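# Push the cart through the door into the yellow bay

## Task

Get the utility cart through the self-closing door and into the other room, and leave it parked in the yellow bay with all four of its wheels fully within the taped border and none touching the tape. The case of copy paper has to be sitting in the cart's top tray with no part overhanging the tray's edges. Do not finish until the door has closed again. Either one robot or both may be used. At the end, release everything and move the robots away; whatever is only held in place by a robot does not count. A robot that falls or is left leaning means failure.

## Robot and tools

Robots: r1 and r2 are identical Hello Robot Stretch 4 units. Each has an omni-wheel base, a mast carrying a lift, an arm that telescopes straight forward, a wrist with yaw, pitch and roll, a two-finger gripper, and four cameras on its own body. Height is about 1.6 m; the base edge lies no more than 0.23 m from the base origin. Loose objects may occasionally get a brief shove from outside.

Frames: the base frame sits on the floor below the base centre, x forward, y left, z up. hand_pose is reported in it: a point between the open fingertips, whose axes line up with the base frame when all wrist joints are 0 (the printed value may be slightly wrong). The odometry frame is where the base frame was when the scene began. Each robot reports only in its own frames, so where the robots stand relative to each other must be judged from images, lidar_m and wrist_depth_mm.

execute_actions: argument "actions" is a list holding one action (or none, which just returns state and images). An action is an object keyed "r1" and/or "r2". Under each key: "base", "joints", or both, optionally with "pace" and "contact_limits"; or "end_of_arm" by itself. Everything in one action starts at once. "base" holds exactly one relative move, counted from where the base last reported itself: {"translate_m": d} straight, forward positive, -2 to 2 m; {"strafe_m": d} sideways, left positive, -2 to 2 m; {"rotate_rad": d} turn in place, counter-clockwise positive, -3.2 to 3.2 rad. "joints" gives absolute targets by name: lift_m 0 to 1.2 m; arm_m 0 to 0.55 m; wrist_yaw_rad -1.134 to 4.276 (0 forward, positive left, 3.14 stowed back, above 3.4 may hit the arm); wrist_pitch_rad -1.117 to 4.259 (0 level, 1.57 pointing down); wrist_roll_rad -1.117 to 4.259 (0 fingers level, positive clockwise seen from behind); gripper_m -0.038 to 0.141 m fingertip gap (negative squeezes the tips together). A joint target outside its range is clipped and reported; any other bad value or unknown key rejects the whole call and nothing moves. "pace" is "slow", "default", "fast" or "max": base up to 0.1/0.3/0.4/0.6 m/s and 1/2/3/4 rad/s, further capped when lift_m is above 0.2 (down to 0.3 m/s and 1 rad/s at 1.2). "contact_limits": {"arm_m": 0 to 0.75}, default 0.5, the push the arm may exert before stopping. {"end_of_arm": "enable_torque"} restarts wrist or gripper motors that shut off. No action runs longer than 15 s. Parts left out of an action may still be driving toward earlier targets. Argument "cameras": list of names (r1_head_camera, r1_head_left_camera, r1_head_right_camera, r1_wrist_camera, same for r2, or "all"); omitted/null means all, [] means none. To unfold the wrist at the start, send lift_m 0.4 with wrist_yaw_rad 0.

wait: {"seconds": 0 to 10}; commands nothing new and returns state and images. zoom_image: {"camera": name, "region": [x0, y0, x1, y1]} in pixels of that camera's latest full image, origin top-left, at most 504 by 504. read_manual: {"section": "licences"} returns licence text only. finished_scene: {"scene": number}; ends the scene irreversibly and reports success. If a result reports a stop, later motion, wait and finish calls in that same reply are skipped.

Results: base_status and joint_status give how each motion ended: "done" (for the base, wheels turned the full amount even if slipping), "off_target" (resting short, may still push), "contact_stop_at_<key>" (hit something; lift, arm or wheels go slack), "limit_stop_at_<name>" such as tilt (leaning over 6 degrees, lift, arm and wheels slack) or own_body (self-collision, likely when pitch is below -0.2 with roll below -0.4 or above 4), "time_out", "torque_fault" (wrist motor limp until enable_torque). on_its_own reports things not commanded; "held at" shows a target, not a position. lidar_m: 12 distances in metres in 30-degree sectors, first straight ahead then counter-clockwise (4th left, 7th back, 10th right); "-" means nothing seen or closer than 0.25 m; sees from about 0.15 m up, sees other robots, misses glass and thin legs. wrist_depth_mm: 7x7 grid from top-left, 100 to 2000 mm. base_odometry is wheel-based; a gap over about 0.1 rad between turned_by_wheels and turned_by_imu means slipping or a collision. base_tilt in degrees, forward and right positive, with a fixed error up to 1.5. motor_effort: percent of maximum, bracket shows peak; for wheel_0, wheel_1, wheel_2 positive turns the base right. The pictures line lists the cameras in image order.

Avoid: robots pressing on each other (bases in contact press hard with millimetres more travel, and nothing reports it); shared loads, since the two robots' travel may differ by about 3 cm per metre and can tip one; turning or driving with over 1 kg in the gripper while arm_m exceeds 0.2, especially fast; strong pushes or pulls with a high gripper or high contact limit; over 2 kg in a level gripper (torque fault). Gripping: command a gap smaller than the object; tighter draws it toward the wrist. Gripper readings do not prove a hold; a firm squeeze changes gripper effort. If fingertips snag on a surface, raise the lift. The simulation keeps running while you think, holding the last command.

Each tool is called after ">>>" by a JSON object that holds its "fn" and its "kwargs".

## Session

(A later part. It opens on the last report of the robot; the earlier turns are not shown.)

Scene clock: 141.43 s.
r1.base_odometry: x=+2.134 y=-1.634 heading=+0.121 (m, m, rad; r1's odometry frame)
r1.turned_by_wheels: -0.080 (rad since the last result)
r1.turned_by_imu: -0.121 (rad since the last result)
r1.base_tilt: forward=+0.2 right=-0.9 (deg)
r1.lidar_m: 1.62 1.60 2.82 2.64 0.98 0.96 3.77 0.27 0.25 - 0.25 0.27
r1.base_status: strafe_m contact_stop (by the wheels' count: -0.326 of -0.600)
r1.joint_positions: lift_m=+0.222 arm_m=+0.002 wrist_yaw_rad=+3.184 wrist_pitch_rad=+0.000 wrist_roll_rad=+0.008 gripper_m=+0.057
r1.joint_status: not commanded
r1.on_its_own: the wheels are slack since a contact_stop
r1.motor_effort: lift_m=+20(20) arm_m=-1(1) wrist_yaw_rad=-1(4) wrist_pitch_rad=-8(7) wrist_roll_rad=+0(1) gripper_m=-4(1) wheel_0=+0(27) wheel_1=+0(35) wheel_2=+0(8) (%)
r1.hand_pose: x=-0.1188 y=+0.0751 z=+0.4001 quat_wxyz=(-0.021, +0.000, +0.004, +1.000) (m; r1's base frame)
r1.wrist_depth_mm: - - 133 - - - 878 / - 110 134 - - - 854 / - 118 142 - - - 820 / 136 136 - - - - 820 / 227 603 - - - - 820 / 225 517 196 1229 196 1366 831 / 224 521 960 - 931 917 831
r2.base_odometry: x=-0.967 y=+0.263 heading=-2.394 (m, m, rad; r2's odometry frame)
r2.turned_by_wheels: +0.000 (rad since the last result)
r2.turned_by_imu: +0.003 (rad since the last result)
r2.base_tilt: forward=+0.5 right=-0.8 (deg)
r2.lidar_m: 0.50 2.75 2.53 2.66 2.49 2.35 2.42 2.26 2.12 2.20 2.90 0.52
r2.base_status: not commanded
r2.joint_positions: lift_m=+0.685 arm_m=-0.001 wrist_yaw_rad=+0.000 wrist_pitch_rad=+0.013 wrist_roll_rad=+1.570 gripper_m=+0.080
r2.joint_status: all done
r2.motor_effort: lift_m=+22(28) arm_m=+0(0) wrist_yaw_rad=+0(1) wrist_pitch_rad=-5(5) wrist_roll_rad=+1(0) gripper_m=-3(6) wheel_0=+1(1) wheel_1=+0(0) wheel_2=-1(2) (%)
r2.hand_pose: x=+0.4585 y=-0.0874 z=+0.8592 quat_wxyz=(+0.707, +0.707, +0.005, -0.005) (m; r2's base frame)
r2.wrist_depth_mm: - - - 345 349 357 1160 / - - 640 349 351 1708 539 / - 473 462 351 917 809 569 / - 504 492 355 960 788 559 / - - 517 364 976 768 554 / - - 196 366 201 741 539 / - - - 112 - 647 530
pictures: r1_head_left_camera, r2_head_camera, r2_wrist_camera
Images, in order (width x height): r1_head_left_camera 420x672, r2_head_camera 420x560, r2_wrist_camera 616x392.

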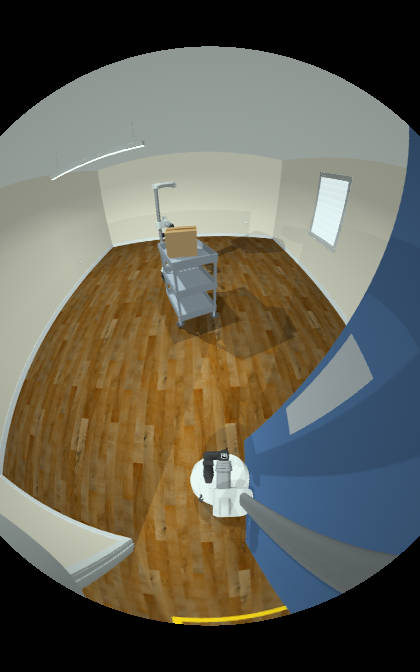

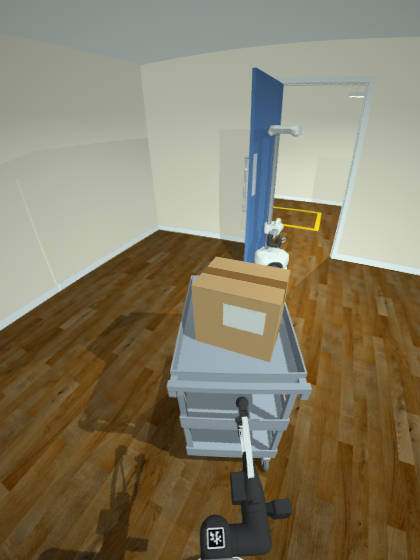

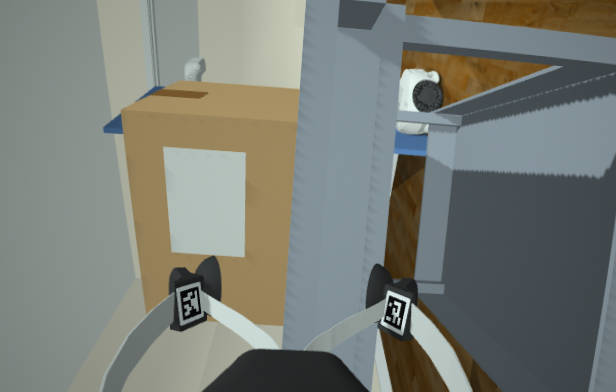

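>>> {"fn": "execute_actions", "kwargs": {"actions": [{"r1":{"base":{"rotate_rad":2.86},"joints":{"lift_m":0.5,"wrist_yaw_rad":0,"wrist_pitch_rad":1.5},"pace":"slow"},"r2":{"joints":{"lift_m":0.672,"arm_m":0.06},"pace":"slow"}}], "cameras": ["r1_head_left_camera","r2_head_camera","r2_wrist_camera"]}}

Scene clock: 185.47 s.
r1.base_odometry: x=+2.134 y=-1.633 heading=+2.981 (m, m, rad; r1's odometry frame)
r1.turned_by_wheels: +2.860 (rad since the last result)
r1.turned_by_imu: +2.859 (rad since the last result)
r1.base_tilt: forward=+0.2 right=-0.8 (deg)
r1.lidar_m: 3.58 0.44 0.25 0.25 - 0.25 - 1.60 3.30 2.67 1.56 0.94
r1.base_status: done
r1.joint_positions: lift_m=+0.270 arm_m=+0.002 wrist_yaw_rad=+2.357 wrist_pitch_rad=+0.827 wrist_roll_rad=+0.008 gripper_m=+0.057
r1.joint_status: lift_m limit_stop_at_own_body (moved +0.048 of +0.278); wrist_yaw_rad limit_stop_at_own_body (moved -0.827 of -3.184); wrist_pitch_rad limit_stop_at_own_body (moved +0.827 of +1.500)
r1.on_its_own: wrist_yaw_rad is held at +2.357, not at your +0.000, since a limit_stop_at_own_body; wrist_pitch_rad is held at +0.825, not at your +1.500, since a limit_stop_at_own_body; lift_m is slack since a limit_stop_at_own_body (your +0.500 is given up); arm_m is slack since a limit_stop_at_own_body
r1.motor_effort: lift_m=+19(30) arm_m=+0(1) wrist_yaw_rad=+0(6) wrist_pitch_rad=-6(6) wrist_roll_rad=+0(0) gripper_m=-3(3) wheel_0=-7(14) wheel_1=+2(13) wheel_2=+0(9) (%)
r1.hand_pose: x=+0.0966 y=+0.1999 z=+0.2362 quat_wxyz=(+0.352, -0.370, +0.157, +0.846) (m; r1's base frame)
r1.wrist_depth_mm: 270 225 191 167 147 130 - / 327 265 220 187 163 143 - / 418 324 258 215 185 160 147 / 286 289 294 253 211 180 164 / 251 257 264 304 236 206 187 / 224 227 222 351 197 240 211 / 206 205 213 - 362 273 243
r2.base_odometry: x=-0.967 y=+0.263 heading=-2.394 (m, m, rad; r2's odometry frame)
r2.turned_by_wheels: +0.000 (rad since the last result)
r2.turned_by_imu: +0.002 (rad since the last result)
r2.base_tilt: forward=+0.5 right=-0.7 (deg)
r2.lidar_m: 0.49 2.70 2.55 2.65 2.49 2.37 2.44 2.26 2.14 2.20 2.91 0.54
r2.base_status: not commanded
r2.joint_positions: lift_m=+0.672 arm_m=+0.059 wrist_yaw_rad=+0.000 wrist_pitch_rad=+0.013 wrist_roll_rad=+1.570 gripper_m=+0.080
r2.joint_status: all done
r2.motor_effort: lift_m=+17(23) arm_m=+8(8) wrist_yaw_rad=-1(1) wrist_pitch_rad=-6(6) wrist_roll_rad=+1(0) gripper_m=-3(1) wheel_0=+1(1) wheel_1=+0(0) wheel_2=-1(1) (%)
r2.hand_pose: x=+0.5180 y=-0.0874 z=+0.8466 quat_wxyz=(+0.707, +0.707, +0.005, -0.005) (m; r2's base frame)
r2.wrist_depth_mm: - - - 230 290 320 322 / - 469 500 290 294 1464 525 / - 404 407 293 298 768 544 / - 433 433 239 904 759 539 / - 473 455 300 904 741 530 / - 488 197 304 201 723 521 / - - - 112 - 603 517
pictures: r1_head_left_camera, r2_head_camera, r2_wrist_camera
Images, in order (width x height): r1_head_left_camera 420x672, r2_head_camera 420x560, r2_wrist_camera 616x392.

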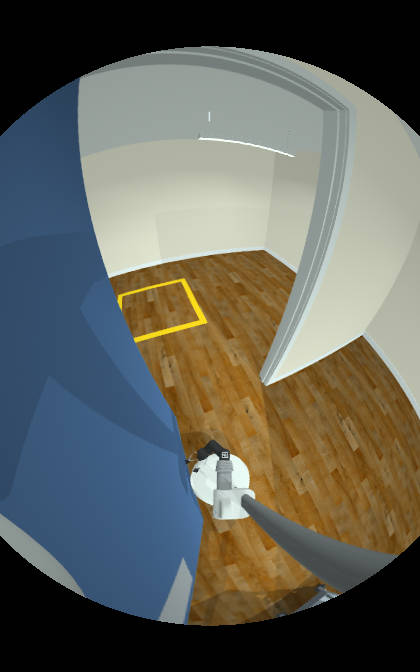

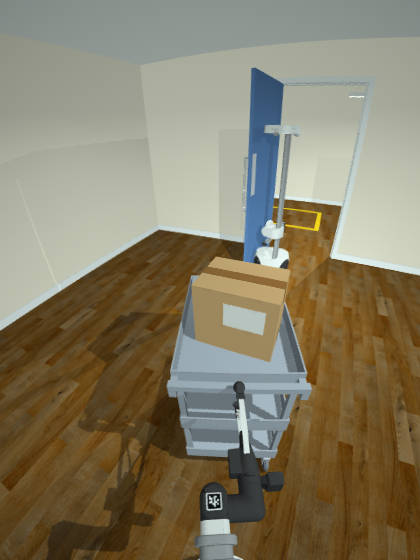

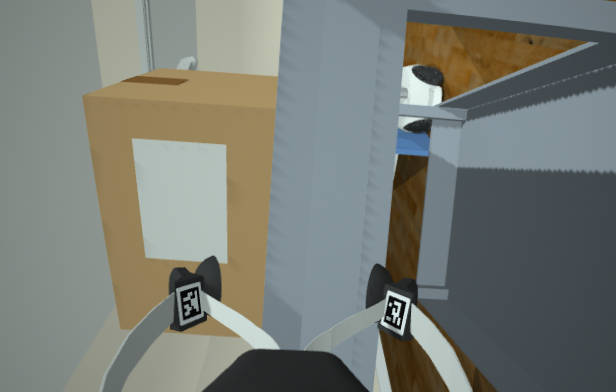

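>>> {"fn": "execute_actions", "kwargs": {"actions": [{"r1":{"joints":{"lift_m":0.5,"arm_m":0.0}},"r2":{"joints":{"arm_m":0.09},"pace":"slow"}}], "cameras": []}}

>>> {"fn": "execute_actions", "kwargs": {"actions": [{"r1":{"joints":{"wrist_pitch_rad":1.55}},"r2":{"joints":{"gripper_m":0.0}}}], "cameras": []}}

>>> {"fn": "execute_actions", "kwargs": {"actions": [{"r1":{"joints":{"wrist_yaw_rad":0,"arm_m":0.3},"base":{"strafe_m":-0.18},"pace":"slow"}}], "cameras": ["r1_head_left_camera","r2_head_camera","r2_wrist_camera"]}}

Scene clock: 196.40 s.
r1.base_odometry: x=+2.134 y=-1.633 heading=+2.981 (m, m, rad; r1's odometry frame)
r1.turned_by_wheels: +0.000 (rad since the last result)
r1.turned_by_imu: -0.001 (rad since the last result)
r1.base_tilt: forward=+0.0 right=-0.8 (deg)
r1.lidar_m: 3.58 0.46 0.25 0.25 - 0.25 - 1.62 3.35 2.65 1.58 0.94
r1.base_status: not commanded
r1.joint_positions: lift_m=+0.500 arm_m=+0.002 wrist_yaw_rad=+2.357 wrist_pitch_rad=+0.827 wrist_roll_rad=+0.008 gripper_m=+0.057
r1.joint_status: arm_m limit_stop_at_own_body (moved +0.000 of -0.002); the others done
joint sent to its limit — the command would take r1.arm_m past its lower limit, so that joint was sent only as far as its limit.
r1.on_its_own: wrist_yaw_rad is held at +2.357, not at your +0.000, since a limit_stop_at_own_body; wrist_pitch_rad is held at +0.825, not at your +1.500, since a limit_stop_at_own_body; arm_m is slack since a limit_stop_at_own_body
r1.motor_effort: lift_m=+24(27) arm_m=+0(1) wrist_yaw_rad=-1(0) wrist_pitch_rad=-4(4) wrist_roll_rad=+0(0) gripper_m=-5(3) wheel_0=-7(7) wheel_1=+1(2) wheel_2=+0(0) (%)
r1.hand_pose: x=+0.0966 y=+0.1999 z=+0.4656 quat_wxyz=(+0.352, -0.370, +0.157, +0.846) (m; r1's base frame)
r1.wrist_depth_mm: 271 227 193 167 147 130 - / 325 265 218 187 163 143 - / 427 324 257 216 185 160 146 / 809 421 314 252 211 180 164 / 750 597 366 304 237 206 187 / 462 462 410 359 196 240 211 / 418 418 436 - 362 274 244
r2.base_odometry: x=-0.967 y=+0.263 heading=-2.394 (m, m, rad; r2's odometry frame)
r2.turned_by_wheels: +0.000 (rad since the last result)
r2.turned_by_imu: +0.002 (rad since the last result)
r2.base_tilt: forward=+0.6 right=-0.5 (deg)
r2.lidar_m: 0.51 2.75 2.54 2.67 2.49 2.35 2.44 2.26 2.12 2.20 2.90 0.51
r2.base_status: not commanded
r2.joint_positions: lift_m=+0.672 arm_m=+0.089 wrist_yaw_rad=+0.000 wrist_pitch_rad=+0.013 wrist_roll_rad=+1.570 gripper_m=+0.080
r2.joint_status: all done
r2.motor_effort: lift_m=+17(16) arm_m=+8(8) wrist_yaw_rad=+0(1) wrist_pitch_rad=-6(7) wrist_roll_rad=+2(0) gripper_m=-3(4) wheel_0=+1(1) wheel_1=+1(0) wheel_2=-1(2) (%)
r2.hand_pose: x=+0.5480 y=-0.0874 z=+0.8466 quat_wxyz=(+0.707, +0.707, +0.005, -0.005) (m; r2's base frame)
r2.wrist_depth_mm: - - - 202 260 1661 1229 / - 389 427 204 263 831 525 / - 377 379 207 267 768 544 / - 402 402 209 270 759 539 / - 430 424 212 273 750 535 / - 455 197 273 201 723 525 / - - - 112 - 603 512
pictures: none
No camera images: the call's "cameras" was empty. Leave "cameras" out to get every camera's image.

not run: a stop came earlier in this reply.

not run: a stop came earlier in this reply.

>>> {"fn": "execute_actions", "kwargs": {"actions": [{"r1":{"joints":{"wrist_pitch_rad":1.55}},"r2":{"joints":{"gripper_m":0.0}}}], "cameras": []}}

>>> {"fn": "execute_actions", "kwargs": {"actions": [{"r1":{"joints":{"wrist_yaw_rad":0,"arm_m":0.3},"base":{"strafe_m":-0.18},"pace":"slow"}}], "cameras": ["r1_head_left_camera","r2_head_camera","r2_wrist_camera"]}}

Scene clock: 204.27 s.
r1.base_odometry: x=+2.134 y=-1.633 heading=+2.981 (m, m, rad; r1's odometry frame)
r1.turned_by_wheels: +0.000 (rad since the last result)
r1.turned_by_imu: -0.001 (rad since the last result)
r1.base_tilt: forward=+0.1 right=-0.8 (deg)
r1.lidar_m: 3.61 0.44 0.25 0.25 - 0.25 - 1.62 3.29 2.68 1.60 0.94
r1.base_status: not commanded
r1.joint_positions: lift_m=+0.500 arm_m=+0.002 wrist_yaw_rad=+2.357 wrist_pitch_rad=+1.550 wrist_roll_rad=+0.008 gripper_m=+0.057
r1.joint_status: all done
r1.on_its_own: wrist_yaw_rad is held at +2.357, not at your +0.000, since a limit_stop_at_own_body; arm_m is slack since a limit_stop_at_own_body
r1.motor_effort: lift_m=+24(24) arm_m=+0(0) wrist_yaw_rad=+0(0) wrist_pitch_rad=+1(2) wrist_roll_rad=+1(0) gripper_m=+1(1) wheel_0=-7(7) wheel_1=+2(2) wheel_2=+0(0) (%)
r1.hand_pose: x=+0.2306 y=+0.0662 z=+0.3894 quat_wxyz=(+0.276, -0.645, +0.270, +0.659) (m; r1's base frame)
r1.wrist_depth_mm: 397 394 397 433 336 263 229 / 394 399 397 544 445 329 273 / 397 397 402 615 615 452 351 / 394 397 404 627 621 627 492 / 402 399 399 621 627 634 640 / 615 404 621 621 196 634 647 / 615 615 627 - 640 640 640
r2.base_odometry: x=-0.967 y=+0.263 heading=-2.394 (m, m, rad; r2's odometry frame)
r2.turned_by_wheels: +0.000 (rad since the last result)
r2.turned_by_imu: +0.002 (rad since the last result)
r2.base_tilt: forward=+0.7 right=-0.6 (deg)
r2.lidar_m: 0.51 2.74 2.55 2.67 2.50 2.35 2.42 2.26 2.10 2.21 2.90 0.51
r2.base_status: not commanded
r2.joint_positions: lift_m=+0.672 arm_m=+0.089 wrist_yaw_rad=+0.002 wrist_pitch_rad=+0.009 wrist_roll_rad=+1.570 gripper_m=+0.000
r2.joint_status: all done
r2.motor_effort: lift_m=+17(17) arm_m=+5(8) wrist_yaw_rad=-6(6) wrist_pitch_rad=+7(8) wrist_roll_rad=-1(0) gripper_m=-19(21) wheel_0=+0(1) wheel_1=+0(0) wheel_2=+1(1) (%)
r2.hand_pose: x=+0.5487 y=-0.0868 z=+0.8480 quat_wxyz=(+0.707, +0.707, +0.004, -0.002) (m; r2's base frame)
r2.wrist_depth_mm: - - - 197 255 1808 1255 / - 379 413 199 257 1499 539 / - 375 373 202 260 798 554 / - 399 399 262 265 778 544 / - 430 427 206 270 759 544 / - 452 187 208 270 723 530 / - - - 112 274 609 521
pictures: none
No camera images: the call's "cameras" was empty. Leave "cameras" out to get every camera's image.

Scene clock: 208.53 s.
r1.base_odometry: x=+2.163 y=-1.456 heading=+2.981 (m, m, rad; r1's odometry frame)
r1.turned_by_wheels: +0.000 (rad since the last result)
r1.turned_by_imu: -0.001 (rad since the last result)
r1.base_tilt: forward=+0.2 right=-0.8 (deg)
r1.lidar_m: 0.89 3.62 0.31 0.25 - 0.25 1.68 1.53 3.11 2.50 1.76 0.87
r1.base_status: done
r1.joint_positions: lift_m=+0.500 arm_m=+0.299 wrist_yaw_rad=+0.000 wrist_pitch_rad=+1.550 wrist_roll_rad=+0.008 gripper_m=+0.057
r1.joint_status: all done
r1.motor_effort: lift_m=+24(24) arm_m=+5(6) wrist_yaw_rad=+0(6) wrist_pitch_rad=-1(1) wrist_roll_rad=+1(0) gripper_m=-1(4) wheel_0=-3(6) wheel_1=-2(2) wheel_2=+2(1) (%)
r1.hand_pose: x=+0.4761 y=-0.0874 z=+0.3894 quat_wxyz=(+0.714, +0.003, +0.700, -0.003) (m; r1's base frame)
r1.wrist_depth_mm: 597 609 609 615 615 621 621 / 603 603 615 615 621 627 627 / 609 609 615 627 615 627 634 / 603 615 615 634 627 627 640 / 609 615 621 621 627 640 640 / 609 615 621 627 196 640 640 / 621 621 627 - 640 634 647
r2.base_odometry: x=-0.967 y=+0.263 heading=-2.394 (m, m, rad; r2's odometry frame)
r2.turned_by_wheels: +0.000 (rad since the last result)
r2.turned_by_imu: +0.001 (rad since the last result)
r2.base_tilt: forward=+0.6 right=-0.6 (deg)
r2.lidar_m: 0.52 2.74 2.54 2.65 2.49 2.36 2.44 2.27 2.13 2.20 2.94 0.54
r2.base_status: not commanded
r2.joint_positions: lift_m=+0.672 arm_m=+0.089 wrist_yaw_rad=+0.002 wrist_pitch_rad=+0.009 wrist_roll_rad=+1.570 gripper_m=+0.000
r2.joint_status: not commanded
r2.motor_effort: lift_m=+17(17) arm_m=+5(5) wrist_yaw_rad=-6(7) wrist_pitch_rad=+8(8) wrist_roll_rad=+1(0) gripper_m=-18(18) wheel_0=+0(0) wheel_1=+0(0) wheel_2=+1(1) (%)
r2.hand_pose: x=+0.5487 y=-0.0868 z=+0.8480 quat_wxyz=(+0.707, +0.707, +0.004, -0.002) (m; r2's base frame)
r2.wrist_depth_mm: - - - 197 254 1808 1255 / - 377 413 199 258 1464 535 / - 375 373 202 260 788 559 / - 402 397 262 265 778 549 / - 427 427 206 268 759 539 / - 455 187 208 270 715 530 / - - - 112 274 609 521
pictures: r1_head_left_camera, r2_head_camera, r2_wrist_camera
Images, in order (width x height): r1_head_left_camera 420x672, r2_head_camera 420x560, r2_wrist_camera 616x392.

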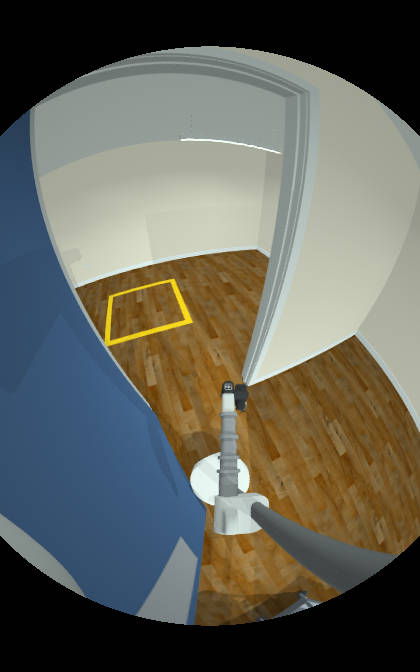

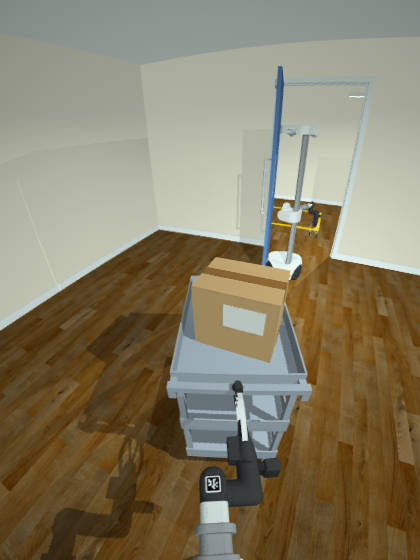

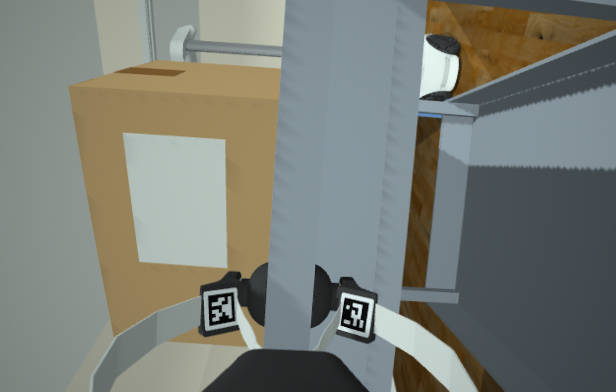

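>>> {"fn": "execute_actions", "kwargs": {"actions": [{"r1":{"joints":{"arm_m":0.4},"base":{"translate_m":-0.45},"pace":"slow"},"r2":{"joints":{"gripper_m":-0.02}}}], "cameras": ["r1_head_left_camera","r1_head_camera","r2_head_camera"]}}

Scene clock: 218.53 s.
r1.base_odometry: x=+2.608 y=-1.528 heading=+2.981 (m, m, rad; r1's odometry frame)
r1.turned_by_wheels: +0.000 (rad since the last result)
r1.turned_by_imu: -0.001 (rad since the last result)
r1.base_tilt: forward=+0.2 right=-0.8 (deg)
r1.lidar_m: 1.30 0.25 0.27 1.83 2.11 2.31 3.63 1.13 3.32 2.66 2.63 1.39
r1.base_status: done
r1.joint_positions: lift_m=+0.500 arm_m=+0.399 wrist_yaw_rad=+0.000 wrist_pitch_rad=+1.550 wrist_roll_rad=+0.008 gripper_m=+0.057
r1.joint_status: all done
r1.motor_effort: lift_m=+23(24) arm_m=+5(5) wrist_yaw_rad=-1(0) wrist_pitch_rad=+0(0) wrist_roll_rad=+0(0) gripper_m=-6(5) wheel_0=-2(11) wheel_1=+9(11) wheel_2=-6(9) (%)
r1.hand_pose: x=+0.5761 y=-0.0874 z=+0.3894 quat_wxyz=(+0.714, +0.003, +0.700, -0.003) (m; r1's base frame)
r1.wrist_depth_mm: 609 603 603 615 621 627 627 / 603 609 615 615 621 621 627 / 615 603 615 615 621 627 634 / 609 609 621 615 627 634 634 / 609 615 621 621 627 634 634 / 544 615 621 634 196 640 634 / 508 609 621 - 640 647 640
r2.base_odometry: x=-0.967 y=+0.263 heading=-2.394 (m, m, rad; r2's odometry frame)
r2.turned_by_wheels: +0.000 (rad since the last result)
r2.turned_by_imu: +0.003 (rad since the last result)
r2.base_tilt: forward=+0.5 right=-0.7 (deg)
r2.lidar_m: 0.52 2.73 2.56 2.65 2.48 2.34 2.43 2.26 2.14 2.21 2.88 0.52
r2.base_status: not commanded
r2.joint_positions: lift_m=+0.672 arm_m=+0.089 wrist_yaw_rad=+0.002 wrist_pitch_rad=+0.009 wrist_roll_rad=+1.570 gripper_m=-0.019
r2.joint_status: all done
r2.motor_effort: lift_m=+17(17) arm_m=+5(5) wrist_yaw_rad=-6(7) wrist_pitch_rad=+7(7) wrist_roll_rad=+1(2) gripper_m=-24(26) wheel_0=+0(0) wheel_1=+0(0) wheel_2=+1(1) (%)
r2.hand_pose: x=+0.5487 y=-0.0867 z=+0.8480 quat_wxyz=(+0.707, +0.707, +0.004, -0.002) (m; r2's base frame)
r2.wrist_depth_mm: - - - 193 250 1808 1255 / - 370 402 195 254 1464 535 / - 370 370 198 257 798 559 / - 394 394 200 260 778 549 / - 421 421 203 264 759 539 / - 449 183 204 188 715 530 / - - - 112 270 597 521
pictures: r1_head_camera, r1_head_left_camera, r2_head_camera
Images, in order (width x height): r1_head_camera 420x560, r1_head_left_camera 420x672, r2_head_camera 420x560.

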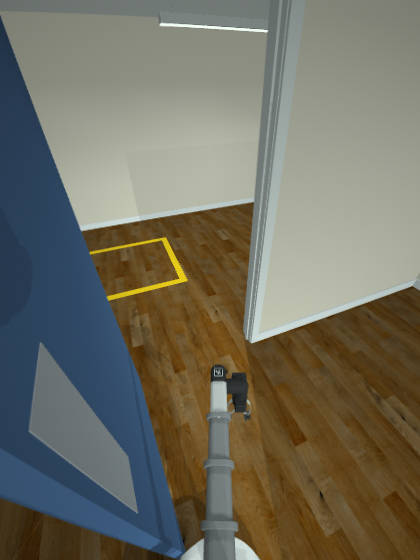

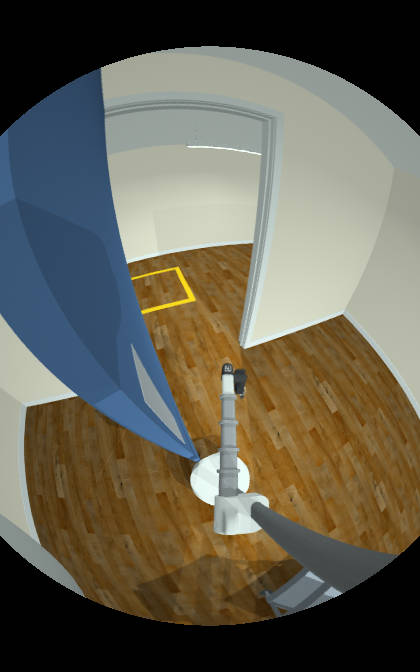

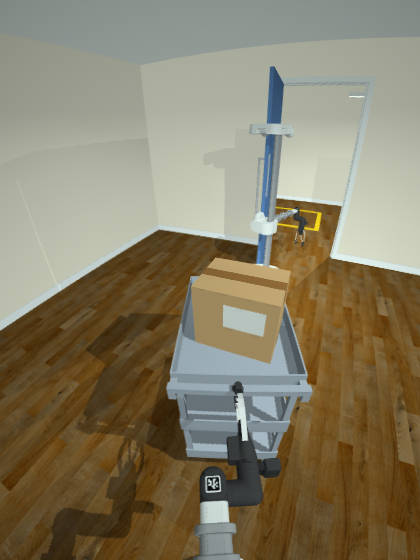

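>>> {"fn": "execute_actions", "kwargs": {"actions": [{"r1":{"base":{"translate_m":-0.13},"pace":"slow"}}], "cameras": []}}

>>> {"fn": "execute_actions", "kwargs": {"actions": [{"r1":{"base":{"strafe_m":0.25},"pace":"slow"}}], "cameras": ["r1_head_left_camera","r1_head_camera","r2_head_camera"]}}

Scene clock: 225.83 s.
r1.base_odometry: x=+2.736 y=-1.549 heading=+2.979 (m, m, rad; r1's odometry frame)
r1.turned_by_wheels: -0.001 (rad since the last result)
r1.turned_by_imu: -0.014 (rad since the last result)
r1.base_tilt: forward=+0.4 right=-0.7 (deg)
r1.lidar_m: 0.33 0.37 1.31 1.99 2.07 2.24 3.43 1.04 3.42 2.72 2.67 1.54
r1.base_status: done
r1.joint_positions: lift_m=+0.500 arm_m=+0.399 wrist_yaw_rad=+0.000 wrist_pitch_rad=+1.550 wrist_roll_rad=+0.008 gripper_m=+0.057
r1.joint_status: not commanded
r1.motor_effort: lift_m=+23(23) arm_m=+4(4) wrist_yaw_rad=-1(1) wrist_pitch_rad=+0(2) wrist_roll_rad=+1(0) gripper_m=-3(4) wheel_0=-11(22) wheel_1=-3(7) wheel_2=-1(5) (%)
r1.hand_pose: x=+0.5763 y=-0.0874 z=+0.3895 quat_wxyz=(+0.714, +0.003, +0.700, -0.003) (m; r1's base frame)
r1.wrist_depth_mm: 597 603 621 615 621 627 634 / 603 609 615 615 621 627 627 / 530 615 615 615 621 634 634 / 449 615 621 615 627 634 634 / 382 535 615 615 634 634 640 / 334 413 530 627 196 627 640 / 301 357 521 - 634 634 647
r2.base_odometry: x=-0.967 y=+0.263 heading=-2.394 (m, m, rad; r2's odometry frame)
r2.turned_by_wheels: +0.000 (rad since the last result)
r2.turned_by_imu: +0.002 (rad since the last result)
r2.base_tilt: forward=+0.7 right=-0.6 (deg)
r2.lidar_m: 0.49 2.74 2.55 2.67 2.51 2.35 2.44 2.27 2.13 2.21 2.91 0.52
r2.base_status: not commanded
r2.joint_positions: lift_m=+0.672 arm_m=+0.089 wrist_yaw_rad=+0.002 wrist_pitch_rad=+0.009 wrist_roll_rad=+1.570 gripper_m=-0.019
r2.joint_status: not commanded
r2.motor_effort: lift_m=+17(16) arm_m=+5(5) wrist_yaw_rad=-7(6) wrist_pitch_rad=+8(7) wrist_roll_rad=+0(0) gripper_m=-23(23) wheel_0=+0(0) wheel_1=+0(0) wheel_2=+1(1) (%)
r2.hand_pose: x=+0.5487 y=-0.0867 z=+0.8480 quat_wxyz=(+0.707, +0.707, +0.004, -0.002) (m; r2's base frame)
r2.wrist_depth_mm: - - - 193 250 1808 1255 / - 373 404 195 253 1499 535 / - 370 370 198 258 788 554 / - 394 394 200 262 778 549 / - 424 421 203 264 768 539 / - 449 183 204 188 723 530 / - - - 112 271 591 521
pictures: none
No camera images: the call's "cameras" was empty. Leave "cameras" out to get every camera's image.

Scene clock: 235.77 s.
r1.base_odometry: x=+2.662 y=-1.625 heading=+2.469 (m, m, rad; r1's odometry frame)
r1.turned_by_wheels: -0.511 (rad since the last result)
r1.turned_by_imu: -0.520 (rad since the last result)
r1.base_tilt: forward=+0.3 right=-0.9 (deg)
r1.lidar_m: 0.54 0.60 0.86 1.23 1.88 2.00 2.22 3.33 1.14 3.47 2.77 2.73
r1.base_status: strafe_m contact_stop (by the wheels' count: +0.113 of +0.250)
r1.joint_positions: lift_m=+0.500 arm_m=+0.401 wrist_yaw_rad=+0.000 wrist_pitch_rad=+1.550 wrist_roll_rad=+0.008 gripper_m=+0.057
r1.joint_status: not commanded
r1.on_its_own: the wheels are slack since a contact_stop
r1.motor_effort: lift_m=+22(23) arm_m=-4(9) wrist_yaw_rad=-1(1) wrist_pitch_rad=+0(1) wrist_roll_rad=+0(1) gripper_m=-3(4) wheel_0=+0(29) wheel_1=+0(23) wheel_2=+0(36) (%)
r1.hand_pose: x=+0.5778 y=-0.0874 z=+0.3895 quat_wxyz=(+0.714, +0.003, +0.700, -0.003) (m; r1's base frame)
r1.wrist_depth_mm: 603 603 603 621 609 621 627 / 603 615 621 615 621 621 627 / 603 609 615 615 627 634 634 / 180 296 621 621 627 634 634 / 615 615 615 621 627 634 640 / 609 621 621 627 196 640 640 / 609 615 621 - 640 640 640
r2.base_odometry: x=-0.967 y=+0.263 heading=-2.394 (m, m, rad; r2's odometry frame)
r2.turned_by_wheels: +0.000 (rad since the last result)
r2.turned_by_imu: +0.003 (rad since the last result)
r2.base_tilt: forward=+0.5 right=-0.6 (deg)
r2.lidar_m: 0.51 2.75 2.56 2.66 2.49 2.34 2.42 2.26 2.13 2.20 2.89 0.52
r2.base_status: not commanded
r2.joint_positions: lift_m=+0.672 arm_m=+0.089 wrist_yaw_rad=+0.002 wrist_pitch_rad=+0.009 wrist_roll_rad=+1.570 gripper_m=-0.019
r2.joint_status: not commanded
r2.motor_effort: lift_m=+17(17) arm_m=+5(5) wrist_yaw_rad=-7(6) wrist_pitch_rad=+7(8) wrist_roll_rad=+1(0) gripper_m=-25(25) wheel_0=+0(0) wheel_1=+0(0) wheel_2=+1(1) (%)
r2.hand_pose: x=+0.5487 y=-0.0867 z=+0.8480 quat_wxyz=(+0.707, +0.707, +0.004, -0.002) (m; r2's base frame)
r2.wrist_depth_mm: - - - 193 251 1808 1255 / - 373 404 196 254 1464 535 / - 368 370 198 257 788 559 / - 394 394 200 260 778 549 / - 424 421 203 264 759 535 / - 449 183 204 188 723 535 / - - - 112 271 597 521
pictures: r1_head_camera, r1_head_left_camera, r2_head_camera
Images, in order (width x height): r1_head_camera 420x560, r1_head_left_camera 420x672, r2_head_camera 420x560.

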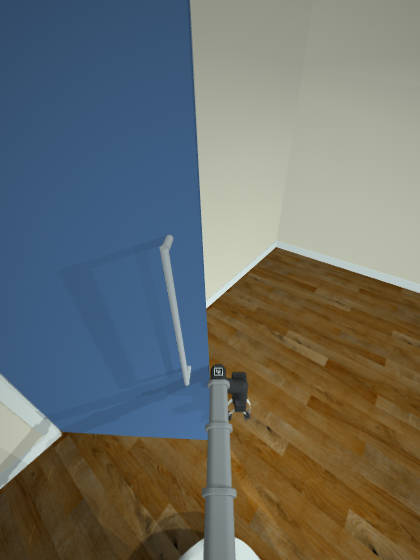

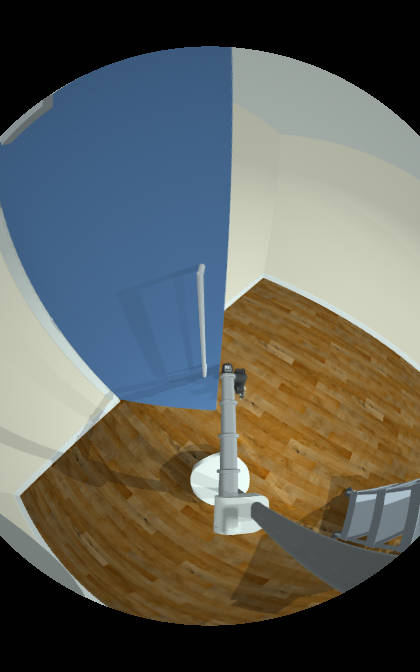

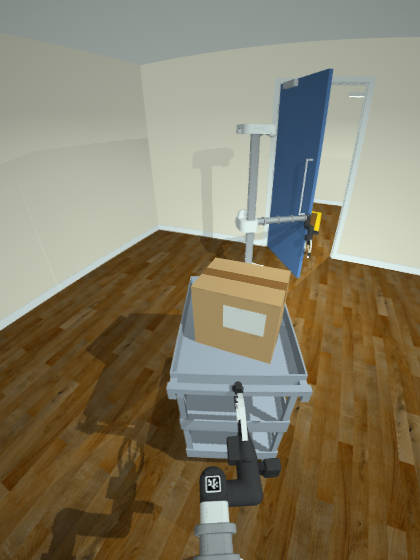

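>>> {"fn": "execute_actions", "kwargs": {"actions": [{"r1":{"base":{"rotate_rad":0.0}}}], "cameras": ["r1_head_left_camera","r1_head_camera","r2_head_camera"]}}

Scene clock: 260.60 s.
r1.base_odometry: x=+2.662 y=-1.625 heading=+2.469 (m, m, rad; r1's odometry frame)
r1.turned_by_wheels: +0.000 (rad since the last result)
r1.turned_by_imu: -0.001 (rad since the last result)
r1.base_tilt: forward=+0.0 right=-0.9 (deg)
r1.lidar_m: 1.40 1.13 1.11 1.23 1.86 2.01 2.19 3.34 1.15 3.47 2.77 2.74
r1.base_status: done
r1.joint_positions: lift_m=+0.500 arm_m=+0.401 wrist_yaw_rad=+0.000 wrist_pitch_rad=+1.550 wrist_roll_rad=+0.008 gripper_m=+0.057
r1.joint_status: not commanded
r1.on_its_own: the wheels are slack since a contact_stop
r1.motor_effort: lift_m=+23(23) arm_m=-5(4) wrist_yaw_rad=+0(0) wrist_pitch_rad=+0(1) wrist_roll_rad=+0(0) gripper_m=-4(2) wheel_0=+0(1) wheel_1=+0(1) wheel_2=+0(2) (%)
r1.hand_pose: x=+0.5778 y=-0.0874 z=+0.3895 quat_wxyz=(+0.714, +0.003, +0.700, -0.003) (m; r1's base frame)
r1.wrist_depth_mm: 603 609 609 615 621 621 627 / 603 603 615 609 627 627 634 / 603 609 615 615 615 634 621 / 609 615 621 627 627 634 634 / 615 615 615 621 627 634 640 / 615 609 621 615 196 640 634 / 615 615 615 - 634 640 640
r2.base_odometry: x=-0.967 y=+0.263 heading=-2.394 (m, m, rad; r2's odometry frame)
r2.turned_by_wheels: +0.000 (rad since the last result)
r2.turned_by_imu: +0.002 (rad since the last result)
r2.base_tilt: forward=+0.6 right=-0.7 (deg)
r2.lidar_m: 0.51 2.74 2.54 2.67 2.51 2.33 2.42 2.25 2.12 2.19 2.91 0.53
r2.base_status: not commanded
r2.joint_positions: lift_m=+0.672 arm_m=+0.089 wrist_yaw_rad=+0.002 wrist_pitch_rad=+0.009 wrist_roll_rad=+1.570 gripper_m=-0.019
r2.joint_status: not commanded
r2.motor_effort: lift_m=+17(17) arm_m=+5(5) wrist_yaw_rad=-7(7) wrist_pitch_rad=+7(7) wrist_roll_rad=+0(1) gripper_m=-26(25) wheel_0=+0(0) wheel_1=+0(0) wheel_2=+1(1) (%)
r2.hand_pose: x=+0.5487 y=-0.0867 z=+0.8480 quat_wxyz=(+0.707, +0.707, +0.004, -0.002) (m; r2's base frame)
r2.wrist_depth_mm: - - - 193 250 1808 1281 / - 373 404 195 253 1499 535 / - 370 370 198 257 798 559 / - 394 394 200 260 778 549 / - 421 424 203 264 768 544 / - 449 183 204 188 723 535 / - - - 112 270 591 521
pictures: r1_head_camera, r1_head_left_camera, r2_head_camera
Images, in order (width x height): r1_head_camera 420x560, r1_head_left_camera 420x672, r2_head_camera 420x560.

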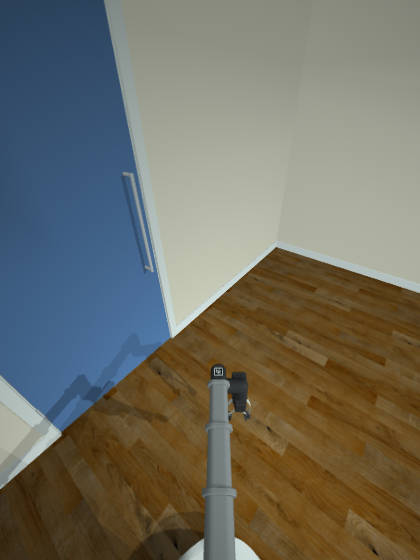

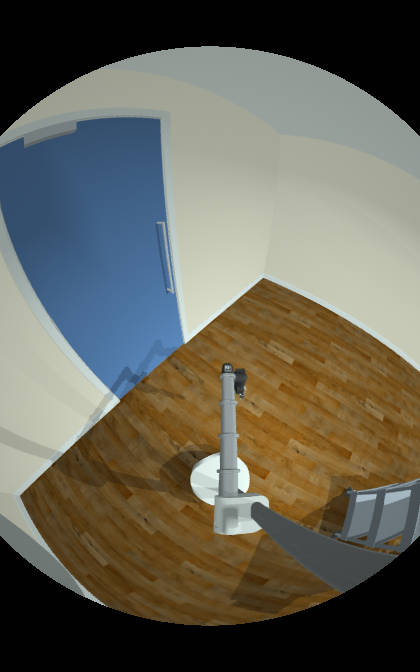

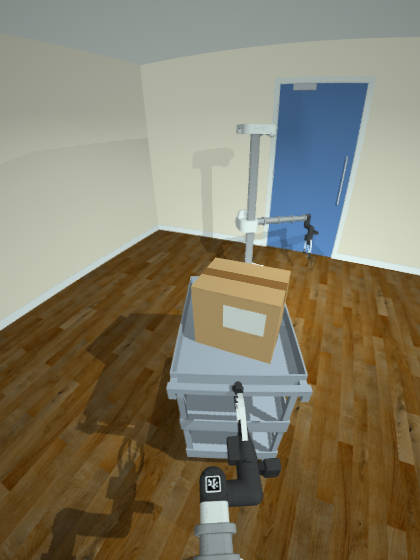

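>>> {"fn": "execute_actions", "kwargs": {"actions": [{"r1":{"base":{"strafe_m":0.48},"joints":{"lift_m":0.78,"wrist_pitch_rad":0,"gripper_m":0.1,"arm_m":0.3}}}], "cameras": []}}

>>> {"fn": "execute_actions", "kwargs": {"actions": [{"r1":{"base":{"translate_m":0.28}}}], "cameras": ["r1_head_camera","r1_wrist_camera"]}}

Scene clock: 296.23 s.
r1.base_odometry: x=+2.362 y=-2.001 heading=+2.469 (m, m, rad; r1's odometry frame)
r1.turned_by_wheels: +0.000 (rad since the last result)
r1.turned_by_imu: +0.000 (rad since the last result)
r1.base_tilt: forward=+0.2 right=-0.9 (deg)
r1.lidar_m: 0.95 0.74 0.73 0.81 1.25 1.72 1.89 2.88 1.60 1.62 3.07 1.97
r1.base_status: done
r1.joint_positions: lift_m=+0.780 arm_m=+0.301 wrist_yaw_rad=+0.000 wrist_pitch_rad=+0.003 wrist_roll_rad=+0.008 gripper_m=+0.100
r1.joint_status: all done
r1.motor_effort: lift_m=+24(22) arm_m=-4(6) wrist_yaw_rad=-1(1) wrist_pitch_rad=-6(11) wrist_roll_rad=+1(0) gripper_m=-4(3) wheel_0=+0(9) wheel_1=-1(7) wheel_2=-1(0) (%)
r1.hand_pose: x=+0.7602 y=-0.0874 z=+0.9571 quat_wxyz=(+1.000, +0.004, +0.001, +0.000) (m; r1's base frame)
r1.wrist_depth_mm: 415 500 621 809 1229 - - / 421 500 634 820 1255 - - / 424 508 647 842 1281 - - / 433 521 647 866 1281 - - / 433 504 668 854 1182 - - / 436 492 597 788 1098 - - / 439 525 627 - 1430 - -
r2.base_odometry: x=-0.967 y=+0.263 heading=-2.394 (m, m, rad; r2's odometry frame)
r2.turned_by_wheels: +0.000 (rad since the last result)
r2.turned_by_imu: +0.002 (rad since the last result)
r2.base_tilt: forward=+0.4 right=-0.8 (deg)
r2.lidar_m: 0.51 2.71 2.52 2.67 2.50 2.37 2.42 2.29 2.13 2.20 2.87 0.53
r2.base_status: not commanded
r2.joint_positions: lift_m=+0.672 arm_m=+0.089 wrist_yaw_rad=+0.002 wrist_pitch_rad=+0.009 wrist_roll_rad=+1.570 gripper_m=-0.019
r2.joint_status: not commanded
r2.motor_effort: lift_m=+17(16) arm_m=+5(5) wrist_yaw_rad=-6(7) wrist_pitch_rad=+7(7) wrist_roll_rad=+1(1) gripper_m=-23(25) wheel_0=+0(0) wheel_1=+0(0) wheel_2=+1(1) (%)
r2.hand_pose: x=+0.5487 y=-0.0867 z=+0.8480 quat_wxyz=(+0.707, +0.707, +0.004, -0.002) (m; r2's base frame)
r2.wrist_depth_mm: - - - 193 251 1808 1255 / - 373 404 195 253 1464 530 / - 370 368 198 257 788 554 / - 397 394 201 260 778 549 / - 421 424 203 264 759 539 / - 449 183 204 188 723 530 / - - - 112 271 591 521
pictures: none
No camera images: the call's "cameras" was empty. Leave "cameras" out to get every camera's image.

Scene clock: 298.63 s.
r1.base_odometry: x=+2.143 y=-1.826 heading=+2.469 (m, m, rad; r1's odometry frame)
r1.turned_by_wheels: +0.000 (rad since the last result)
r1.turned_by_imu: +0.000 (rad since the last result)
r1.base_tilt: forward=+0.4 right=-0.8 (deg)
r1.lidar_m: 0.72 0.58 0.56 0.63 0.97 1.94 2.12 3.23 1.69 3.54 2.83 1.51
r1.base_status: done
r1.joint_positions: lift_m=+0.780 arm_m=+0.301 wrist_yaw_rad=+0.000 wrist_pitch_rad=+0.003 wrist_roll_rad=+0.008 gripper_m=+0.100
r1.joint_status: not commanded
r1.motor_effort: lift_m=+23(23) arm_m=-4(5) wrist_yaw_rad=+0(0) wrist_pitch_rad=-7(9) wrist_roll_rad=+0(0) gripper_m=-1(1) wheel_0=+2(2) wheel_1=+0(7) wheel_2=+1(9) (%)
r1.hand_pose: x=+0.7602 y=-0.0874 z=+0.9571 quat_wxyz=(+1.000, +0.004, +0.001, +0.000) (m; r1's base frame)
r1.wrist_depth_mm: 274 325 410 525 809 1618 1983 / 278 330 415 530 809 1661 1921 / 282 336 421 535 831 1661 1921 / 283 338 427 544 854 1708 1983 / 287 332 433 554 759 1808 1983 / 286 324 389 442 732 1983 1983 / 287 343 404 - 931 1983 1921
r2.base_odometry: x=-0.967 y=+0.263 heading=-2.394 (m, m, rad; r2's odometry frame)
r2.turned_by_wheels: +0.000 (rad since the last result)
r2.turned_by_imu: +0.001 (rad since the last result)
r2.base_tilt: forward=+0.6 right=-0.7 (deg)
r2.lidar_m: 0.52 2.70 2.54 2.68 2.51 2.35 2.44 2.26 2.12 2.19 2.89 0.51
r2.base_status: not commanded
r2.joint_positions: lift_m=+0.672 arm_m=+0.089 wrist_yaw_rad=+0.002 wrist_pitch_rad=+0.009 wrist_roll_rad=+1.570 gripper_m=-0.019
r2.joint_status: not commanded
r2.motor_effort: lift_m=+17(17) arm_m=+5(5) wrist_yaw_rad=-8(8) wrist_pitch_rad=+8(7) wrist_roll_rad=+0(1) gripper_m=-23(24) wheel_0=+0(0) wheel_1=+0(0) wheel_2=+1(1) (%)
r2.hand_pose: x=+0.5487 y=-0.0867 z=+0.8480 quat_wxyz=(+0.707, +0.707, +0.004, -0.002) (m; r2's base frame)
r2.wrist_depth_mm: - - - 193 252 1808 1255 / - 373 402 196 254 1464 530 / - 370 370 198 257 788 554 / - 397 394 200 260 778 554 / - 424 421 202 265 759 544 / - 449 183 204 187 723 530 / - - - 112 270 597 521
pictures: r1_head_camera, r1_wrist_camera
Images, in order (width x height): r1_head_camera 420x560, r1_wrist_camera 616x392.

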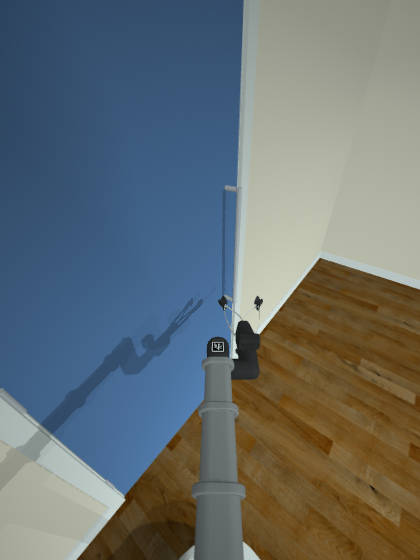

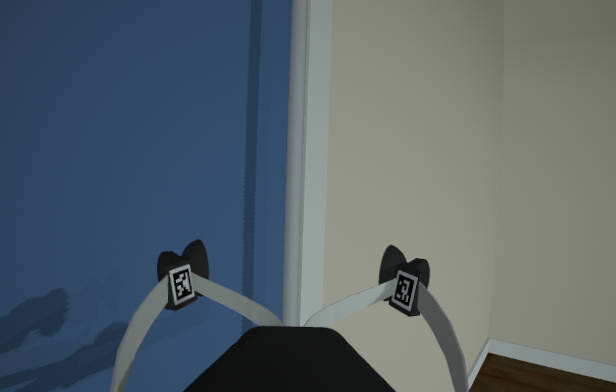

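>>> {"fn": "execute_actions", "kwargs": {"actions": [{"r1":{"joints":{"arm_m":0.45,"gripper_m":0.06},"pace":"slow","contact_limits":{"arm_m":0.2}}}], "cameras": ["r1_head_camera","r1_wrist_camera"]}}

Scene clock: 306.17 s.
r1.base_odometry: x=+2.143 y=-1.826 heading=+2.469 (m, m, rad; r1's odometry frame)
r1.turned_by_wheels: +0.000 (rad since the last result)
r1.turned_by_imu: -0.001 (rad since the last result)
r1.base_tilt: forward=+0.1 right=-0.7 (deg)
r1.lidar_m: 0.74 0.59 0.56 0.63 0.94 1.94 2.12 3.24 1.69 3.55 2.82 1.50
r1.base_status: not commanded
r1.joint_positions: lift_m=+0.780 arm_m=+0.449 wrist_yaw_rad=+0.000 wrist_pitch_rad=+0.003 wrist_roll_rad=+0.008 gripper_m=+0.060
r1.joint_status: all done
r1.motor_effort: lift_m=+23(24) arm_m=+5(6) wrist_yaw_rad=+0(1) wrist_pitch_rad=-7(7) wrist_roll_rad=+0(1) gripper_m=-3(3) wheel_0=+2(2) wheel_1=-1(0) wheel_2=+1(1) (%)
r1.contact_limits: arm_m 0.2
r1.hand_pose: x=+0.9085 y=-0.0874 z=+0.9571 quat_wxyz=(+1.000, +0.004, +0.001, +0.000) (m; r1's base frame)
r1.wrist_depth_mm: 199 236 296 357 574 1138 1921 / 202 239 300 379 591 1160 1863 / 204 242 303 382 597 1205 1863 / 206 244 307 387 609 1281 1921 / 207 247 290 389 627 1308 1863 / 208 234 199 286 198 1430 1863 / 208 234 296 - 654 1576 1863
r2.base_odometry: x=-0.967 y=+0.263 heading=-2.394 (m, m, rad; r2's odometry frame)
r2.turned_by_wheels: +0.000 (rad since the last result)
r2.turned_by_imu: +0.002 (rad since the last result)
r2.base_tilt: forward=+0.5 right=-0.8 (deg)
r2.lidar_m: 0.51 2.71 2.54 2.66 2.48 2.36 2.41 2.28 2.13 2.19 2.86 0.52
r2.base_status: not commanded
r2.joint_positions: lift_m=+0.672 arm_m=+0.089 wrist_yaw_rad=+0.002 wrist_pitch_rad=+0.009 wrist_roll_rad=+1.570 gripper_m=-0.019
r2.joint_status: not commanded
r2.motor_effort: lift_m=+17(17) arm_m=+5(5) wrist_yaw_rad=-6(6) wrist_pitch_rad=+6(7) wrist_roll_rad=-1(0) gripper_m=-26(22) wheel_0=+0(0) wheel_1=+0(0) wheel_2=+1(1) (%)
r2.hand_pose: x=+0.5487 y=-0.0867 z=+0.8480 quat_wxyz=(+0.707, +0.707, +0.004, -0.002) (m; r2's base frame)
r2.wrist_depth_mm: - - - 193 250 1863 1255 / - 373 402 195 254 1499 535 / - 370 370 198 257 798 554 / - 394 394 201 260 768 544 / - 424 421 202 264 759 539 / - 449 183 204 188 715 535 / - - - 112 271 597 521
pictures: r1_head_camera, r1_wrist_camera
Images, in order (width x height): r1_head_camera 420x560, r1_wrist_camera 616x392.

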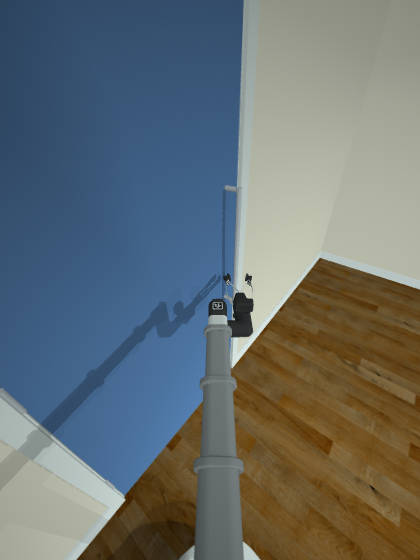

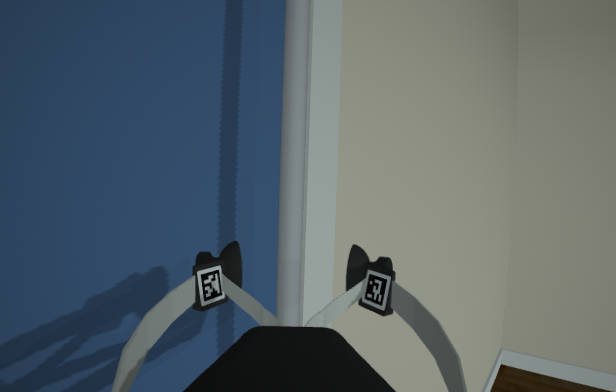

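>>> {"fn": "execute_actions", "kwargs": {"actions": [{"r1":{"joints":{"arm_m":0.52},"pace":"slow","contact_limits":{"arm_m":0.2}}}], "cameras": []}}

>>> {"fn": "execute_actions", "kwargs": {"actions": [{"r1":{"joints":{"gripper_m":-0.02}}}], "cameras": ["r1_wrist_camera"]}}

>>> {"fn": "execute_actions", "kwargs": {"actions": [{"r1":{"joints":{"arm_m":0.35},"base":{"strafe_m":-0.12},"pace":"slow"}}], "cameras": ["r1_head_camera","r1_wrist_camera"]}}

Scene clock: 314.90 s.
r1.base_odometry: x=+2.143 y=-1.826 heading=+2.469 (m, m, rad; r1's odometry frame)
r1.turned_by_wheels: +0.000 (rad since the last result)
r1.turned_by_imu: -0.001 (rad since the last result)
r1.base_tilt: forward=+0.2 right=-0.8 (deg)
r1.lidar_m: 0.73 0.57 0.54 0.63 0.95 1.93 2.13 3.23 1.69 3.53 2.82 1.52
r1.base_status: not commanded
r1.joint_positions: lift_m=+0.780 arm_m=+0.519 wrist_yaw_rad=+0.000 wrist_pitch_rad=+0.003 wrist_roll_rad=+0.008 gripper_m=+0.060
r1.joint_status: all done
r1.motor_effort: lift_m=+24(24) arm_m=+5(4) wrist_yaw_rad=-1(0) wrist_pitch_rad=-7(8) wrist_roll_rad=+0(0) gripper_m=-6(3) wheel_0=+2(2) wheel_1=+0(0) wheel_2=+1(1) (%)
r1.contact_limits: arm_m 0.2
r1.hand_pose: x=+0.9785 y=-0.0874 z=+0.9571 quat_wxyz=(+1.000, +0.004, +0.001, +0.000) (m; r1's base frame)
r1.wrist_depth_mm: 163 193 243 283 473 946 1808 / 164 196 245 285 484 946 1863 / 167 198 250 312 484 991 1863 / 168 200 251 315 500 1025 1863 / 169 202 237 317 508 1098 1921 / 170 191 199 213 199 1138 1921 / 170 191 241 - 535 1281 1808
r2.base_odometry: x=-0.967 y=+0.263 heading=-2.394 (m, m, rad; r2's odometry frame)
r2.turned_by_wheels: +0.000 (rad since the last result)
r2.turned_by_imu: +0.002 (rad since the last result)
r2.base_tilt: forward=+0.6 right=-0.8 (deg)
r2.lidar_m: 0.49 2.74 2.55 2.67 2.50 2.36 2.42 2.27 2.13 2.19 2.91 0.54
r2.base_status: not commanded
r2.joint_positions: lift_m=+0.672 arm_m=+0.089 wrist_yaw_rad=+0.002 wrist_pitch_rad=+0.009 wrist_roll_rad=+1.570 gripper_m=-0.019
r2.joint_status: not commanded
r2.motor_effort: lift_m=+17(17) arm_m=+5(5) wrist_yaw_rad=-6(7) wrist_pitch_rad=+6(8) wrist_roll_rad=-1(1) gripper_m=-23(23) wheel_0=+0(0) wheel_1=+0(0) wheel_2=+1(1) (%)
r2.hand_pose: x=+0.5487 y=-0.0867 z=+0.8480 quat_wxyz=(+0.707, +0.707, +0.004, -0.002) (m; r2's base frame)
r2.wrist_depth_mm: - - - 193 251 1808 1255 / - 373 404 196 254 1499 535 / - 368 370 198 258 798 554 / - 394 394 200 260 778 549 / - 424 421 202 264 759 539 / - 449 183 204 188 723 525 / - - - 112 271 591 521
pictures: none
No camera images: the call's "cameras" was empty. Leave "cameras" out to get every camera's image.

Scene clock: 316.43 s.
r1.base_odometry: x=+2.143 y=-1.826 heading=+2.469 (m, m, rad; r1's odometry frame)
r1.turned_by_wheels: +0.000 (rad since the last result)
r1.turned_by_imu: +0.000 (rad since the last result)
r1.base_tilt: forward=+0.2 right=-0.8 (deg)
r1.lidar_m: 0.74 0.58 0.56 0.62 0.95 1.94 2.12 3.24 1.69 3.55 2.83 1.52
r1.base_status: not commanded
r1.joint_positions: lift_m=+0.780 arm_m=+0.520 wrist_yaw_rad=+0.007 wrist_pitch_rad=+0.003 wrist_roll_rad=+0.008 gripper_m=-0.019
r1.joint_status: all done
r1.on_its_own: wrist_yaw_rad is at rest, and its effort (-20) is outside its rest range (-13 to +13)
r1.motor_effort: lift_m=+23(24) arm_m=+1(5) wrist_yaw_rad=-20(20) wrist_pitch_rad=-8(7) wrist_roll_rad=+0(0) gripper_m=-23(25) wheel_0=+2(2) wheel_1=+0(1) wheel_2=+6(6) (%)
r1.hand_pose: x=+0.9799 y=-0.0854 z=+0.9571 quat_wxyz=(+1.000, +0.004, +0.001, +0.004) (m; r1's base frame)
r1.wrist_depth_mm: 160 190 237 286 459 878 1756 / 162 193 240 289 462 904 1756 / 164 194 244 285 469 931 1756 / 165 196 247 287 477 976 1863 / 167 198 240 212 488 991 1808 / 167 187 186 211 183 1098 1808 / 168 201 236 - 521 1182 1863
r2.base_odometry: x=-0.967 y=+0.263 heading=-2.394 (m, m, rad; r2's odometry frame)
r2.turned_by_wheels: +0.000 (rad since the last result)
r2.turned_by_imu: +0.000 (rad since the last result)
r2.base_tilt: forward=+0.4 right=-0.9 (deg)
r2.lidar_m: 0.50 2.71 2.53 2.67 2.49 2.35 2.43 2.24 2.12 2.20 2.91 0.49
r2.base_status: not commanded
r2.joint_positions: lift_m=+0.672 arm_m=+0.089 wrist_yaw_rad=+0.002 wrist_pitch_rad=+0.009 wrist_roll_rad=+1.570 gripper_m=-0.019
r2.joint_status: not commanded
r2.motor_effort: lift_m=+17(17) arm_m=+5(5) wrist_yaw_rad=-6(6) wrist_pitch_rad=+8(7) wrist_roll_rad=-1(1) gripper_m=-24(26) wheel_0=+0(0) wheel_1=+0(0) wheel_2=+1(1) (%)
r2.hand_pose: x=+0.5487 y=-0.0867 z=+0.8480 quat_wxyz=(+0.707, +0.707, +0.004, -0.002) (m; r2's base frame)
r2.wrist_depth_mm: - - - 193 251 1863 1255 / - 370 404 195 254 1499 530 / - 370 370 198 257 798 559 / - 394 397 200 260 768 549 / - 424 418 202 265 759 544 / - 449 183 204 188 723 525 / - - - 112 271 597 521
pictures: r1_wrist_camera
Images, in order (width x height): r1_wrist_camera 616x392.

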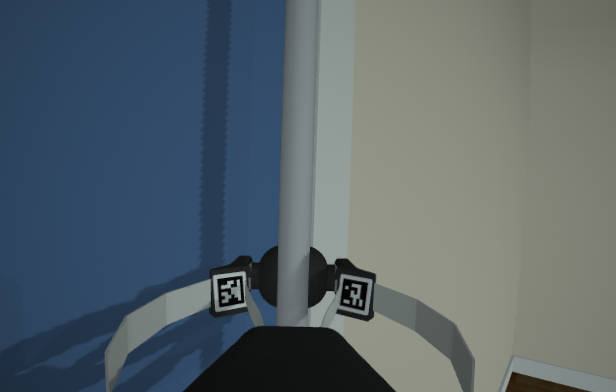

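Scene clock: 319.40 s.
r1.base_odometry: x=+2.218 y=-1.732 heading=+2.469 (m, m, rad; r1's odometry frame)
r1.turned_by_wheels: +0.000 (rad since the last result)
r1.turned_by_imu: +0.000 (rad since the last result)
r1.base_tilt: forward=+0.1 right=-0.8 (deg)
r1.lidar_m: 0.83 0.68 0.66 0.73 1.12 2.02 2.23 3.35 1.58 3.45 2.76 1.76
r1.base_status: done
r1.joint_positions: lift_m=+0.780 arm_m=+0.351 wrist_yaw_rad=+0.000 wrist_pitch_rad=+0.003 wrist_roll_rad=+0.008 gripper_m=-0.020
r1.joint_status: all done
r1.motor_effort: lift_m=+23(24) arm_m=-4(10) wrist_yaw_rad=-1(57) wrist_pitch_rad=-8(7) wrist_roll_rad=+1(0) gripper_m=-14(23) wheel_0=+3(22) wheel_1=-3(9) wheel_2=+1(14) (%)
r1.hand_pose: x=+0.8103 y=-0.0874 z=+0.9571 quat_wxyz=(+1.000, +0.004, +0.001, +0.000) (m; r1's base frame)
r1.wrist_depth_mm: 329 392 473 647 960 1921 1863 / 332 394 484 661 976 1983 1921 / 336 397 492 668 976 1983 1921 / 338 404 492 668 1025 - 1863 / 342 394 496 597 1042 1983 1863 / 342 397 185 191 878 1983 1863 / 343 384 484 - 1025 1983 1863
r2.base_odometry: x=-0.967 y=+0.263 heading=-2.394 (m, m, rad; r2's odometry frame)
r2.turned_by_wheels: +0.000 (rad since the last result)
r2.turned_by_imu: +0.001 (rad since the last result)
r2.base_tilt: forward=+0.5 right=-0.8 (deg)
r2.lidar_m: 0.52 2.73 2.55 2.68 2.49 2.35 2.43 2.26 2.12 2.18 2.91 0.53
r2.base_status: not commanded
r2.joint_positions: lift_m=+0.672 arm_m=+0.089 wrist_yaw_rad=+0.002 wrist_pitch_rad=+0.009 wrist_roll_rad=+1.570 gripper_m=-0.019
r2.joint_status: not commanded
r2.motor_effort: lift_m=+17(17) arm_m=+5(4) wrist_yaw_rad=-7(7) wrist_pitch_rad=+8(8) wrist_roll_rad=-1(0) gripper_m=-24(26) wheel_0=+0(0) wheel_1=+0(0) wheel_2=+1(1) (%)
r2.hand_pose: x=+0.5487 y=-0.0867 z=+0.8480 quat_wxyz=(+0.707, +0.707, +0.004, -0.002) (m; r2's base frame)
r2.wrist_depth_mm: - - - 193 251 1808 1255 / - 373 404 195 254 1464 535 / - 370 370 198 257 798 554 / - 394 394 200 260 778 549 / - 424 424 203 264 759 539 / - 449 183 204 188 723 530 / - - - 112 271 591 521
pictures: r1_head_camera, r1_wrist_camera
Images, in order (width x height): r1_head_camera 420x560, r1_wrist_camera 616x392.

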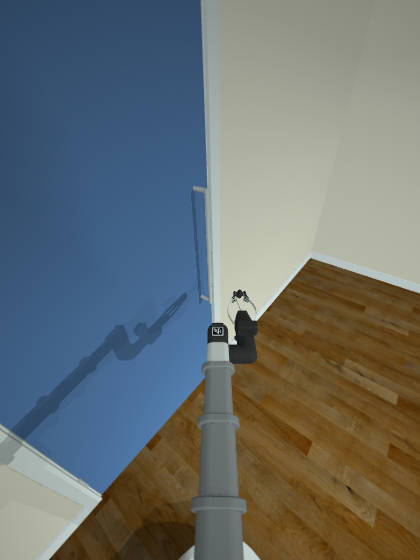

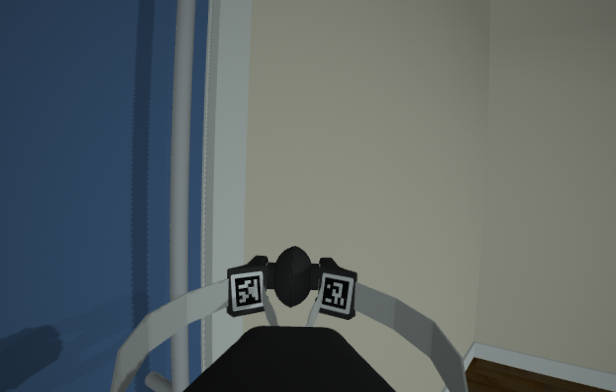

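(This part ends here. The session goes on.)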